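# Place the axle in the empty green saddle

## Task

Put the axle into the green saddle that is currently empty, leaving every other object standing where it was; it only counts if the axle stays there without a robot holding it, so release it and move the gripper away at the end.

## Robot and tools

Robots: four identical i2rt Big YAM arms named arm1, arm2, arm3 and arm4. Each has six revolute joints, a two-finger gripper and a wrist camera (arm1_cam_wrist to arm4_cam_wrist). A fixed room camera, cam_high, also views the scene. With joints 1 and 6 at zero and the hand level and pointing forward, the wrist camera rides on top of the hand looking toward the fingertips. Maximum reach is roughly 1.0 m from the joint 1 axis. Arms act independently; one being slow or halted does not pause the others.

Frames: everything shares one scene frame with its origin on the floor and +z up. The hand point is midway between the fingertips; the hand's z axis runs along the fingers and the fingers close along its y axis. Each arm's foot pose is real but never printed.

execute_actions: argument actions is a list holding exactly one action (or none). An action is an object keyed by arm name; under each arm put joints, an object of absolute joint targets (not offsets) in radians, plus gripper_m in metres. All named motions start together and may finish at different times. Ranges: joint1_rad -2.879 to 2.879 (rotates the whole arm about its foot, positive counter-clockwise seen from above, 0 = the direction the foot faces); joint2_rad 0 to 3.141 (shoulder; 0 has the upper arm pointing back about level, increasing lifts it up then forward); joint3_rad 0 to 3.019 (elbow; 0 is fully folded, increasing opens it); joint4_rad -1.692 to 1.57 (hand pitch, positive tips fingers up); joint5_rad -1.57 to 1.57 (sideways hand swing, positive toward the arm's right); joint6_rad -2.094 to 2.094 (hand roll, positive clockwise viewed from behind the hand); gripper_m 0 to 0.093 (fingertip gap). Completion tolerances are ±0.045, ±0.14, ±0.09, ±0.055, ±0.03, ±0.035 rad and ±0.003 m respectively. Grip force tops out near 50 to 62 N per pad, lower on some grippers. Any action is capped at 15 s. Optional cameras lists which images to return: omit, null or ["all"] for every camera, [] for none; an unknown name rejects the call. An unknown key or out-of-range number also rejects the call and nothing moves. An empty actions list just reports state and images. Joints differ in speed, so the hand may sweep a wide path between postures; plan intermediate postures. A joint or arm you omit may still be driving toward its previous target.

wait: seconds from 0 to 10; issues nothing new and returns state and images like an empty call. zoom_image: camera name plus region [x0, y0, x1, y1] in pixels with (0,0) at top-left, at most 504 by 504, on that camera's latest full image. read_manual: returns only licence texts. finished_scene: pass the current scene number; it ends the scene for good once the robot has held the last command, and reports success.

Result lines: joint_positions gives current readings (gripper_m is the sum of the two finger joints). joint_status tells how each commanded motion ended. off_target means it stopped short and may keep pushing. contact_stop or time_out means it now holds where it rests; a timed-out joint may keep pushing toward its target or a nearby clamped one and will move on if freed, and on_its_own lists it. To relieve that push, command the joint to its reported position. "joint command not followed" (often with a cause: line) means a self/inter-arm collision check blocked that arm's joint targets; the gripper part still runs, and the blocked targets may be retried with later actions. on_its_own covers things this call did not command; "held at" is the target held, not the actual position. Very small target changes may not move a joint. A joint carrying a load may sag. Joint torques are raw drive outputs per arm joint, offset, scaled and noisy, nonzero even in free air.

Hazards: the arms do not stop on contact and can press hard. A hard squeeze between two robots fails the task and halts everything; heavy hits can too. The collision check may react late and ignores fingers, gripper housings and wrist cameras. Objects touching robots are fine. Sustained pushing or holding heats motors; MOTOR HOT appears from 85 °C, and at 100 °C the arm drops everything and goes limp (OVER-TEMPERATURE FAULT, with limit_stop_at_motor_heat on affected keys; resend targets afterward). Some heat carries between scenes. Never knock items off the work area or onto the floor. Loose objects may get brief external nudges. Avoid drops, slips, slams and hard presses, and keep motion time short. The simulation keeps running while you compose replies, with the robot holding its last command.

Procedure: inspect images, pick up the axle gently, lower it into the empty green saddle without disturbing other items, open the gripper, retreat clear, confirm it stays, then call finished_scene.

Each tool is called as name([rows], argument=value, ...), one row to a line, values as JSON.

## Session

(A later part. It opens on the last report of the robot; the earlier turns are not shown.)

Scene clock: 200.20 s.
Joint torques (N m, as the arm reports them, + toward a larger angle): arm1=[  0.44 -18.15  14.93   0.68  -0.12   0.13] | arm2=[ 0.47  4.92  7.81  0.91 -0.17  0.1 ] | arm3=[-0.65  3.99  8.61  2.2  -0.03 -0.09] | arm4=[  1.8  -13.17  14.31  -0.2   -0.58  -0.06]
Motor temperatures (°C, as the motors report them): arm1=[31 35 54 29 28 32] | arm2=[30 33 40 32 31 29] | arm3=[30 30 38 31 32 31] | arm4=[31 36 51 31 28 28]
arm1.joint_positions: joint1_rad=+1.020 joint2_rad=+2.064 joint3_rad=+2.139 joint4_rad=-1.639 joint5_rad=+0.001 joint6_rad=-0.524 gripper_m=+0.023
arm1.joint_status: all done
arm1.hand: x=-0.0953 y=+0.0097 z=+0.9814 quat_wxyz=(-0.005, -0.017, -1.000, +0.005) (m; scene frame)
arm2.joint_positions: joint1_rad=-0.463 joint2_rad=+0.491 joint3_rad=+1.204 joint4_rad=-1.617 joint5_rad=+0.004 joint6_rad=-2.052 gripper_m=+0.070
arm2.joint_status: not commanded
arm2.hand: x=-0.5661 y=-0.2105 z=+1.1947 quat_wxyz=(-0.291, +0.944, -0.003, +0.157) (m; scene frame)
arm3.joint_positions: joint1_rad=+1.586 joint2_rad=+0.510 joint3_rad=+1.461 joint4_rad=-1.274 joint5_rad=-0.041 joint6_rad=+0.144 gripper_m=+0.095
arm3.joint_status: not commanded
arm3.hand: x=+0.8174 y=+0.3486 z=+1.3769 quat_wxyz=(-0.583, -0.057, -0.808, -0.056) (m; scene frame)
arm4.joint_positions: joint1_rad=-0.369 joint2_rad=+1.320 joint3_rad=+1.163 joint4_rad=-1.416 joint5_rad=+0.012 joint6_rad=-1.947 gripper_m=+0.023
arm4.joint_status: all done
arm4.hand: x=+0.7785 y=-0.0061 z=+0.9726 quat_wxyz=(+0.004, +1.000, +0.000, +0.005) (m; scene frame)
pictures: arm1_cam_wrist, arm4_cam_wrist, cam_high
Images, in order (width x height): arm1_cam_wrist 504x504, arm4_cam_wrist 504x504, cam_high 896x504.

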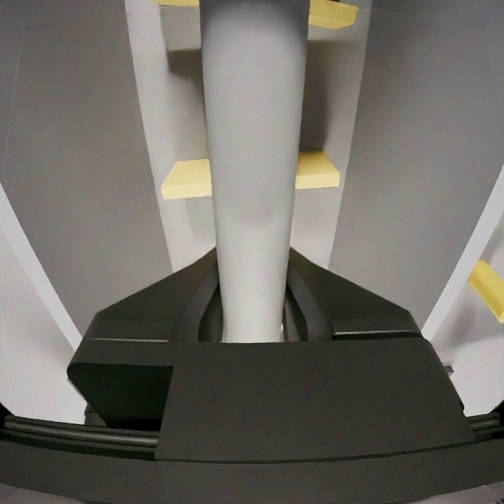

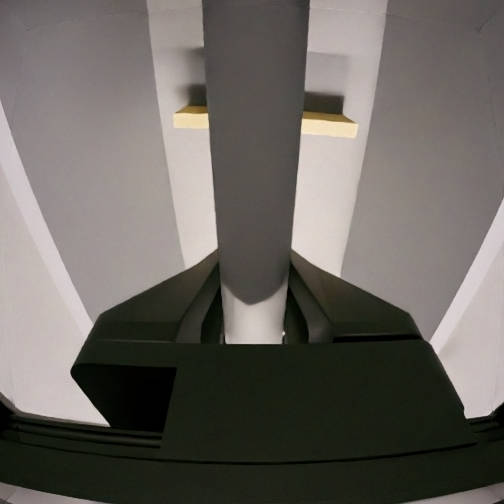

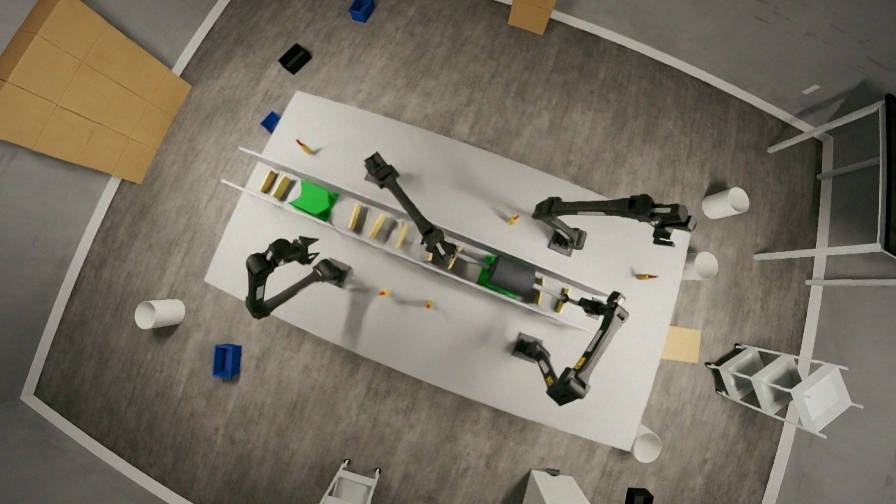

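execute_actions([
  {"arm1":{"joints":{"joint2_rad":2.03,"joint3_rad":2.035,"joint4_rad":-1.505}},"arm4":{"joints":{"joint1_rad":-0.355,"joint2_rad":1.33,"joint3_rad":1.08,"joint4_rad":-1.29}}},
], cameras=["arm1_cam_wrist","arm4_cam_wrist","cam_high"])

zoom_image(camera="cam_high", region=[400,210,620,330])

Scene clock: 220.13 s.
Joint torques (N m, as the arm reports them, + toward a larger angle): arm1=[  0.45 -18.32  10.99   0.88   0.02   0.12] | arm2=[ 0.38  4.79  7.85  0.88 -0.17  0.11] | arm3=[-0.41  4.23  8.79  2.04 -0.03 -0.11] | arm4=[  2.22 -13.69   8.89   0.08  -0.47  -0.05]
Motor temperatures (°C, as the motors report them): arm1=[31 37 55 29 28 32] | arm2=[30 33 39 32 31 29] | arm3=[30 30 38 31 32 31] | arm4=[31 36 56 31 28 28]
arm1.joint_positions: joint1_rad=+1.021 joint2_rad=+2.069 joint3_rad=+2.005 joint4_rad=-1.506 joint5_rad=-0.002 joint6_rad=-0.524 gripper_m=+0.023
arm1.joint_status: all done
arm1.hand: x=-0.0944 y=+0.0101 z=+0.9267 quat_wxyz=(-0.003, -0.017, -1.000, +0.002) (m; scene frame)
arm2.joint_positions: joint1_rad=-0.463 joint2_rad=+0.491 joint3_rad=+1.204 joint4_rad=-1.617 joint5_rad=+0.004 joint6_rad=-2.052 gripper_m=+0.070
arm2.joint_status: not commanded
arm2.hand: x=-0.5661 y=-0.2105 z=+1.1947 quat_wxyz=(-0.291, +0.944, -0.003, +0.157) (m; scene frame)
arm3.joint_positions: joint1_rad=+1.586 joint2_rad=+0.510 joint3_rad=+1.461 joint4_rad=-1.274 joint5_rad=-0.041 joint6_rad=+0.144 gripper_m=+0.095
arm3.joint_status: not commanded
arm3.hand: x=+0.8174 y=+0.3486 z=+1.3769 quat_wxyz=(-0.583, -0.057, -0.808, -0.056) (m; scene frame)
arm4.joint_positions: joint1_rad=-0.369 joint2_rad=+1.354 joint3_rad=+1.065 joint4_rad=-1.290 joint5_rad=+0.009 joint6_rad=-1.947 gripper_m=+0.023
arm4.joint_status: all done
arm4.hand: x=+0.7782 y=-0.0054 z=+0.9242 quat_wxyz=(+0.006, +1.000, +0.000, +0.002) (m; scene frame)
pictures: arm1_cam_wrist, arm4_cam_wrist, cam_high
Images, in order (width x height): arm1_cam_wrist 504x504, arm4_cam_wrist 504x504, cam_high 896x504.

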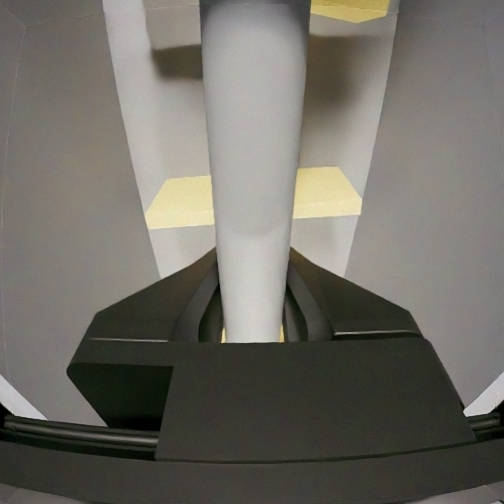

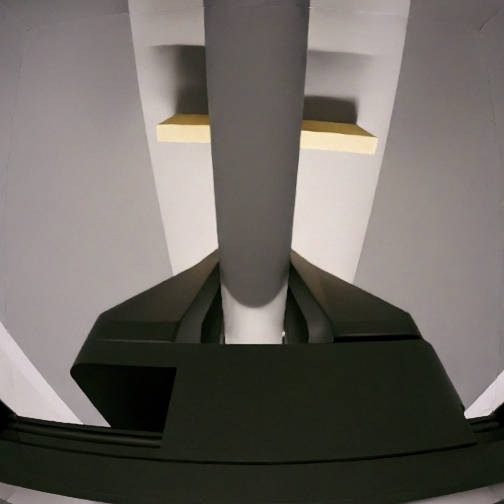

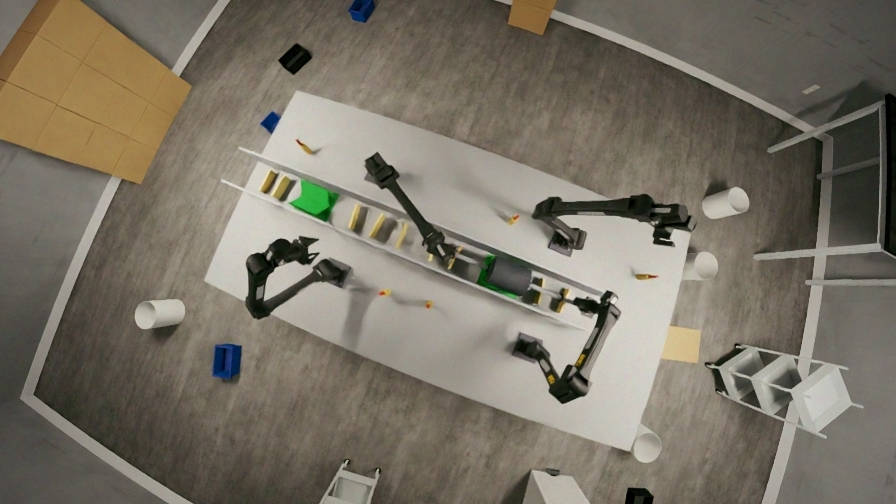

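Region (400, 210, 620, 330) of cam_high's 896x504 image, scaled by 2.291, with more detail than that image has; it fills the top 275 rows of this view, and the rest is white.

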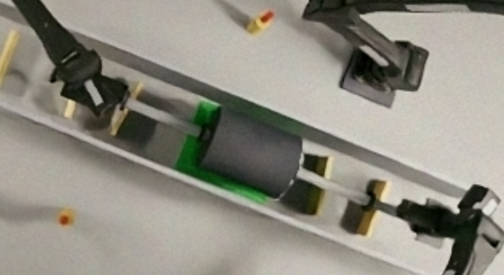

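execute_actions([
  {"arm1":{"joints":{"joint2_rad":2.043,"joint3_rad":1.965,"joint4_rad":-1.42}},"arm4":{"joints":{"joint2_rad":1.362,"joint3_rad":1.015,"joint4_rad":-1.19}}},
], cameras=[])

execute_actions([
  {"arm1":{"joints":{"joint2_rad":2.05,"joint3_rad":1.935,"joint4_rad":-1.39}},"arm4":{"joints":{"joint2_rad":1.375,"joint3_rad":0.99,"joint4_rad":-1.155}}},
], cameras=["arm1_cam_wrist","arm4_cam_wrist","cam_high"])

zoom_image(camera="cam_high", region=[400,210,620,330])

Scene clock: 227.43 s.
Joint torques (N m, as the arm reports them, + toward a larger angle): arm1=[  0.45 -18.02  10.75   1.13   0.02   0.11] | arm2=[ 0.52  4.33  7.81  0.87 -0.18  0.1 ] | arm3=[-0.19  3.75  8.78  2.08  0.01 -0.06] | arm4=[  2.19 -13.5    8.35   0.24  -0.4   -0.05]
Motor temperatures (°C, as the motors report them): arm1=[31 38 54 29 28 32] | arm2=[30 33 39 32 31 29] | arm3=[30 30 38 31 32 31] | arm4=[31 36 53 31 28 28]
arm1.joint_positions: joint1_rad=+1.021 joint2_rad=+2.076 joint3_rad=+1.936 joint4_rad=-1.425 joint5_rad=-0.002 joint6_rad=-0.524 gripper_m=+0.023
arm1.joint_status: all done
arm1.hand: x=-0.0938 y=+0.0096 z=+0.8967 quat_wxyz=(-0.005, -0.017, -1.000, +0.003) (m; scene frame)
arm2.joint_positions: joint1_rad=-0.463 joint2_rad=+0.491 joint3_rad=+1.204 joint4_rad=-1.617 joint5_rad=+0.004 joint6_rad=-2.052 gripper_m=+0.070
arm2.joint_status: not commanded
arm2.hand: x=-0.5661 y=-0.2105 z=+1.1947 quat_wxyz=(-0.291, +0.944, -0.003, +0.157) (m; scene frame)
arm3.joint_positions: joint1_rad=+1.586 joint2_rad=+0.510 joint3_rad=+1.461 joint4_rad=-1.274 joint5_rad=-0.041 joint6_rad=+0.144 gripper_m=+0.095
arm3.joint_status: not commanded
arm3.hand: x=+0.8174 y=+0.3486 z=+1.3769 quat_wxyz=(-0.583, -0.057, -0.808, -0.056) (m; scene frame)
arm4.joint_positions: joint1_rad=-0.369 joint2_rad=+1.383 joint3_rad=+1.004 joint4_rad=-1.194 joint5_rad=+0.007 joint6_rad=-1.947 gripper_m=+0.023
arm4.joint_status: all done
arm4.hand: x=+0.7783 y=-0.0043 z=+0.8919 quat_wxyz=(+0.004, +1.000, +0.000, +0.002) (m; scene frame)
pictures: none
No camera images: the call's "cameras" was empty. Leave "cameras" out to get every camera's image.

Scene clock: 228.13 s.
Joint torques (N m, as the arm reports them, + toward a larger angle): arm1=[  0.35 -17.21  10.41   1.08   0.02   0.12] | arm2=[ 0.49  4.74  7.81  0.85 -0.18  0.13] | arm3=[-0.43  3.98  8.58  2.18  0.   -0.11] | arm4=[  2.16 -12.82   8.03   0.34  -0.34  -0.05]
Motor temperatures (°C, as the motors report them): arm1=[31 38 53 29 28 32] | arm2=[30 33 39 32 31 29] | arm3=[30 30 38 31 32 31] | arm4=[31 36 53 31 28 28]
arm1.joint_positions: joint1_rad=+1.021 joint2_rad=+2.078 joint3_rad=+1.910 joint4_rad=-1.393 joint5_rad=-0.002 joint6_rad=-0.524 gripper_m=+0.023
arm1.joint_status: all done
arm1.hand: x=-0.0940 y=+0.0097 z=+0.8856 quat_wxyz=(-0.007, -0.017, -1.000, +0.004) (m; scene frame)
arm2.joint_positions: joint1_rad=-0.463 joint2_rad=+0.491 joint3_rad=+1.204 joint4_rad=-1.617 joint5_rad=+0.004 joint6_rad=-2.052 gripper_m=+0.070
arm2.joint_status: not commanded
arm2.hand: x=-0.5661 y=-0.2105 z=+1.1947 quat_wxyz=(-0.291, +0.944, -0.003, +0.157) (m; scene frame)
arm3.joint_positions: joint1_rad=+1.586 joint2_rad=+0.510 joint3_rad=+1.461 joint4_rad=-1.274 joint5_rad=-0.041 joint6_rad=+0.144 gripper_m=+0.095
arm3.joint_status: not commanded
arm3.hand: x=+0.8174 y=+0.3486 z=+1.3769 quat_wxyz=(-0.583, -0.057, -0.808, -0.056) (m; scene frame)
arm4.joint_positions: joint1_rad=-0.369 joint2_rad=+1.388 joint3_rad=+0.982 joint4_rad=-1.162 joint5_rad=+0.006 joint6_rad=-1.947 gripper_m=+0.023
arm4.joint_status: all done
arm4.hand: x=+0.7778 y=-0.0047 z=+0.8828 quat_wxyz=(+0.001, +1.000, +0.000, +0.003) (m; scene frame)
pictures: arm1_cam_wrist, arm4_cam_wrist, cam_high
Images, in order (width x height): arm1_cam_wrist 504x504, arm4_cam_wrist 504x504, cam_high 896x504.

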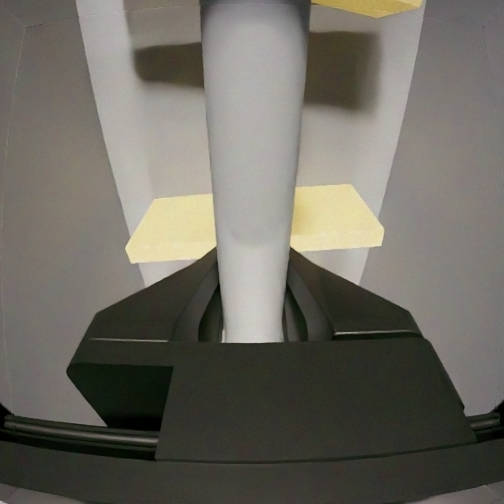

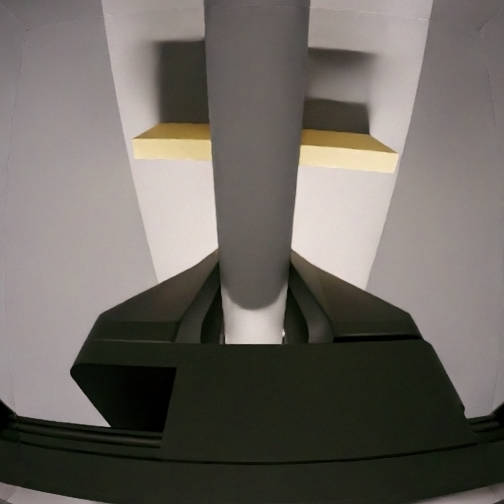

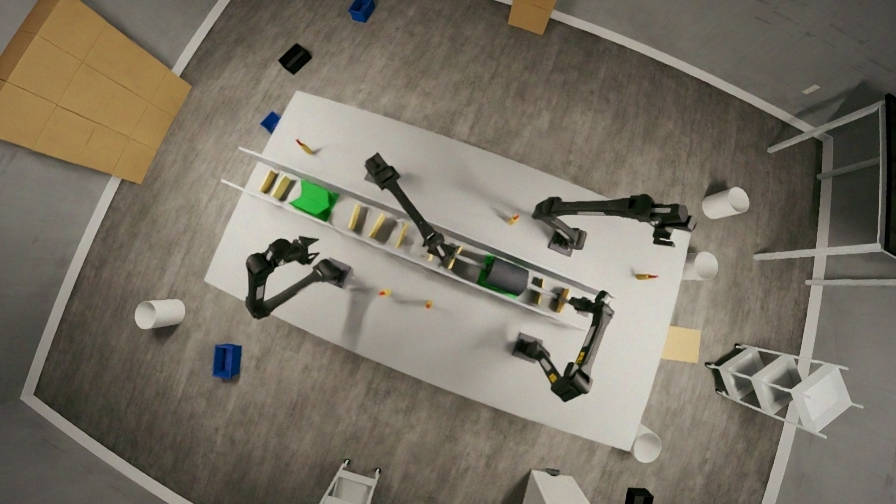

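Region (400, 210, 620, 330) of cam_high's 896x504 image, scaled by 2.291, with more detail than that image has; it fills the top 275 rows of this view, and the rest is white.

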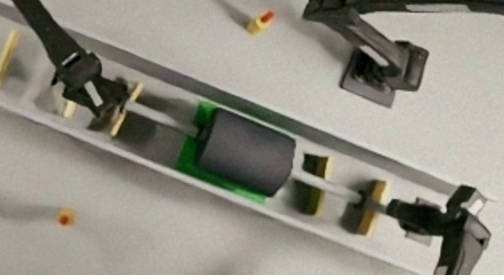

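execute_actions([
  {"arm1":{"joints":{"joint3_rad":1.91,"joint4_rad":-1.375}},"arm4":{"joints":{"joint3_rad":0.972,"joint4_rad":-1.14}}},
], cameras=[])

execute_actions([
  {"arm1":{"joints":{"gripper_m":0.055}},"arm4":{"joints":{"gripper_m":0.055}}},
], cameras=[])

execute_actions([
  {"arm1":{"joints":{"joint2_rad":1.95,"joint3_rad":2.2,"joint4_rad":-1.68}},"arm4":{"joints":{"joint2_rad":1.25,"joint3_rad":1.45,"joint4_rad":-1.65}}},
], cameras=["arm1_cam_wrist","arm4_cam_wrist","cam_high"])

zoom_image(camera="cam_high", region=[400,210,620,330])

Scene clock: 236.60 s.
Joint torques (N m, as the arm reports them, + toward a larger angle): arm1=[  0.39 -17.29   9.95   0.88   0.08   0.09] | arm2=[ 0.29  4.65  7.88  0.93 -0.17  0.1 ] | arm3=[-0.13  4.78  8.43  2.2  -0.07 -0.11] | arm4=[  2.12 -12.82   7.84   0.33  -0.3   -0.1 ]
Motor temperatures (°C, as the motors report them): arm1=[31 38 52 29 28 32] | arm2=[30 33 39 32 31 29] | arm3=[30 30 38 31 32 31] | arm4=[31 35 51 31 28 28]
arm1.joint_positions: joint1_rad=+1.021 joint2_rad=+2.078 joint3_rad=+1.890 joint4_rad=-1.375 joint5_rad=-0.004 joint6_rad=-0.521 gripper_m=+0.023
arm1.joint_status: all done
arm1.hand: x=-0.0953 y=+0.0108 z=+0.8782 quat_wxyz=(-0.006, -0.019, -1.000, +0.003) (m; scene frame)
arm2.joint_positions: joint1_rad=-0.463 joint2_rad=+0.491 joint3_rad=+1.204 joint4_rad=-1.617 joint5_rad=+0.004 joint6_rad=-2.052 gripper_m=+0.070
arm2.joint_status: not commanded
arm2.hand: x=-0.5661 y=-0.2105 z=+1.1947 quat_wxyz=(-0.291, +0.944, -0.003, +0.157) (m; scene frame)
arm3.joint_positions: joint1_rad=+1.586 joint2_rad=+0.510 joint3_rad=+1.461 joint4_rad=-1.274 joint5_rad=-0.041 joint6_rad=+0.144 gripper_m=+0.095
arm3.joint_status: not commanded
arm3.hand: x=+0.8174 y=+0.3486 z=+1.3769 quat_wxyz=(-0.583, -0.057, -0.808, -0.056) (m; scene frame)
arm4.joint_positions: joint1_rad=-0.368 joint2_rad=+1.388 joint3_rad=+0.967 joint4_rad=-1.146 joint5_rad=+0.005 joint6_rad=-1.943 gripper_m=+0.023
arm4.joint_status: all done
arm4.hand: x=+0.7764 y=-0.0066 z=+0.8774 quat_wxyz=(+0.000, +1.000, -0.001, +0.003) (m; scene frame)
pictures: none
No camera images: the call's "cameras" was empty. Leave "cameras" out to get every camera's image.

Scene clock: 237.27 s.
Joint torques (N m, as the arm reports them, + toward a larger angle): arm1=[  0.3  -17.     9.83   0.89   0.08   0.09] | arm2=[ 0.51  4.72  7.89  0.93 -0.18  0.11] | arm3=[-0.22  4.14  8.72  2.2   0.05 -0.02] | arm4=[  2.05 -12.1    7.86   0.35  -0.21  -0.09]
Motor temperatures (°C, as the motors report them): arm1=[31 38 52 29 28 32] | arm2=[30 33 39 32 31 29] | arm3=[30 30 38 31 32 31] | arm4=[31 35 50 31 28 28]
arm1.joint_positions: joint1_rad=+1.021 joint2_rad=+2.070 joint3_rad=+1.890 joint4_rad=-1.375 joint5_rad=-0.004 joint6_rad=-0.521 gripper_m=+0.055
arm1.joint_status: all done
arm1.hand: x=-0.0952 y=+0.0107 z=+0.8826 quat_wxyz=(-0.009, -0.019, -1.000, +0.005) (m; scene frame)
arm2.joint_positions: joint1_rad=-0.463 joint2_rad=+0.491 joint3_rad=+1.204 joint4_rad=-1.617 joint5_rad=+0.004 joint6_rad=-2.052 gripper_m=+0.070
arm2.joint_status: not commanded
arm2.hand: x=-0.5661 y=-0.2105 z=+1.1947 quat_wxyz=(-0.291, +0.944, -0.003, +0.157) (m; scene frame)
arm3.joint_positions: joint1_rad=+1.586 joint2_rad=+0.510 joint3_rad=+1.461 joint4_rad=-1.274 joint5_rad=-0.041 joint6_rad=+0.144 gripper_m=+0.095
arm3.joint_status: not commanded
arm3.hand: x=+0.8174 y=+0.3486 z=+1.3769 quat_wxyz=(-0.583, -0.057, -0.808, -0.056) (m; scene frame)
arm4.joint_positions: joint1_rad=-0.368 joint2_rad=+1.380 joint3_rad=+0.967 joint4_rad=-1.146 joint5_rad=+0.003 joint6_rad=-1.943 gripper_m=+0.055
arm4.joint_status: all done
arm4.hand: x=+0.7760 y=-0.0063 z=+0.8801 quat_wxyz=(-0.004, +1.000, -0.001, +0.003) (m; scene frame)
pictures: none
No camera images: the call's "cameras" was empty. Leave "cameras" out to get every camera's image.

Scene clock: 238.57 s.
Joint torques (N m, as the arm reports them, + toward a larger angle): arm1=[  0.37 -12.93  10.03   0.74   0.08   0.1 ] | arm2=[ 0.53  4.77  7.81  0.93 -0.19  0.1 ] | arm3=[-1.01  4.57  8.68  2.2  -0.02 -0.12] | arm4=[ 2.13 -8.82 11.57 -0.09 -0.18 -0.09]
Motor temperatures (°C, as the motors report them): arm1=[31 38 52 29 28 32] | arm2=[30 33 39 32 31 29] | arm3=[30 30 38 31 32 31] | arm4=[31 35 51 31 28 28]
arm1.joint_positions: joint1_rad=+1.021 joint2_rad=+1.935 joint3_rad=+2.180 joint4_rad=-1.672 joint5_rad=-0.004 joint6_rad=-0.521 gripper_m=+0.055
arm1.joint_status: all done
arm1.hand: x=-0.1098 y=+0.0205 z=+1.0763 quat_wxyz=(-0.065, -0.018, -0.997, +0.038) (m; scene frame)
arm2.joint_positions: joint1_rad=-0.463 joint2_rad=+0.491 joint3_rad=+1.204 joint4_rad=-1.617 joint5_rad=+0.004 joint6_rad=-2.052 gripper_m=+0.070
arm2.joint_status: not commanded
arm2.hand: x=-0.5661 y=-0.2105 z=+1.1947 quat_wxyz=(-0.291, +0.944, -0.003, +0.157) (m; scene frame)
arm3.joint_positions: joint1_rad=+1.586 joint2_rad=+0.510 joint3_rad=+1.461 joint4_rad=-1.274 joint5_rad=-0.041 joint6_rad=+0.144 gripper_m=+0.095
arm3.joint_status: not commanded
arm3.hand: x=+0.8174 y=+0.3486 z=+1.3769 quat_wxyz=(-0.583, -0.057, -0.808, -0.056) (m; scene frame)
arm4.joint_positions: joint1_rad=-0.368 joint2_rad=+1.234 joint3_rad=+1.405 joint4_rad=-1.638 joint5_rad=+0.002 joint6_rad=-1.943 gripper_m=+0.055
arm4.joint_status: all done
arm4.hand: x=+0.7736 y=-0.0122 z=+1.0946 quat_wxyz=(-0.046, +0.999, -0.001, +0.019) (m; scene frame)
pictures: arm1_cam_wrist, arm4_cam_wrist, cam_high
Images, in order (width x height): arm1_cam_wrist 504x504, arm4_cam_wrist 504x504, cam_high 896x504.

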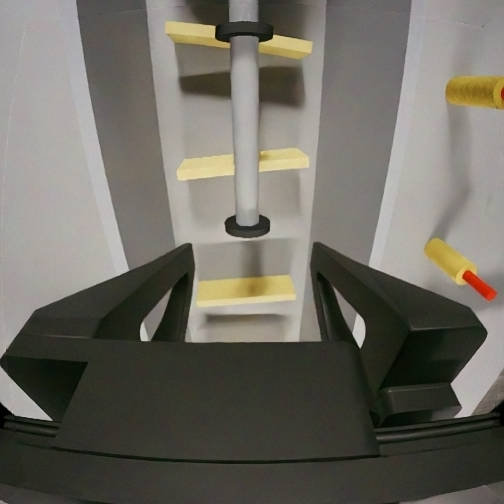

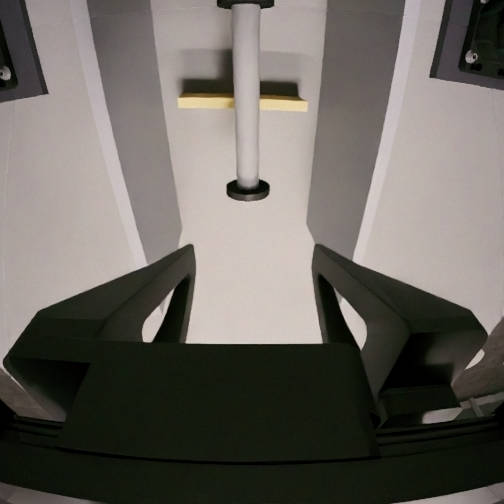

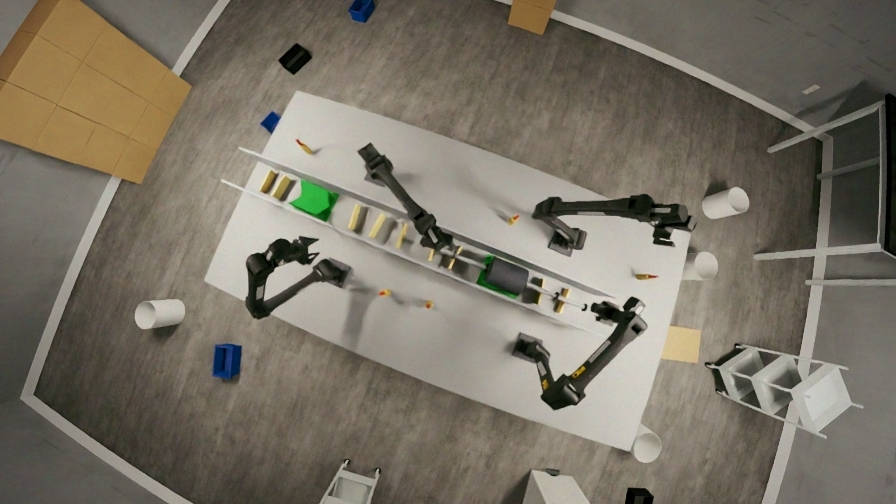

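Region (400, 210, 620, 330) of cam_high's 896x504 image, scaled by 2.291, with more detail than that image has; it fills the top 275 rows of this view, and the rest is white.

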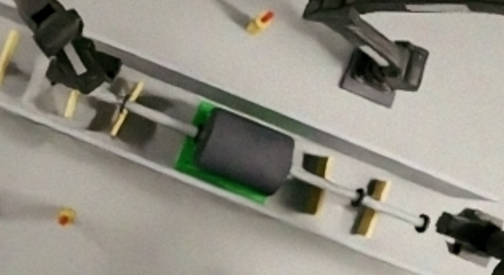

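finished_scene(scene=2)

The scene is finished: the task was done.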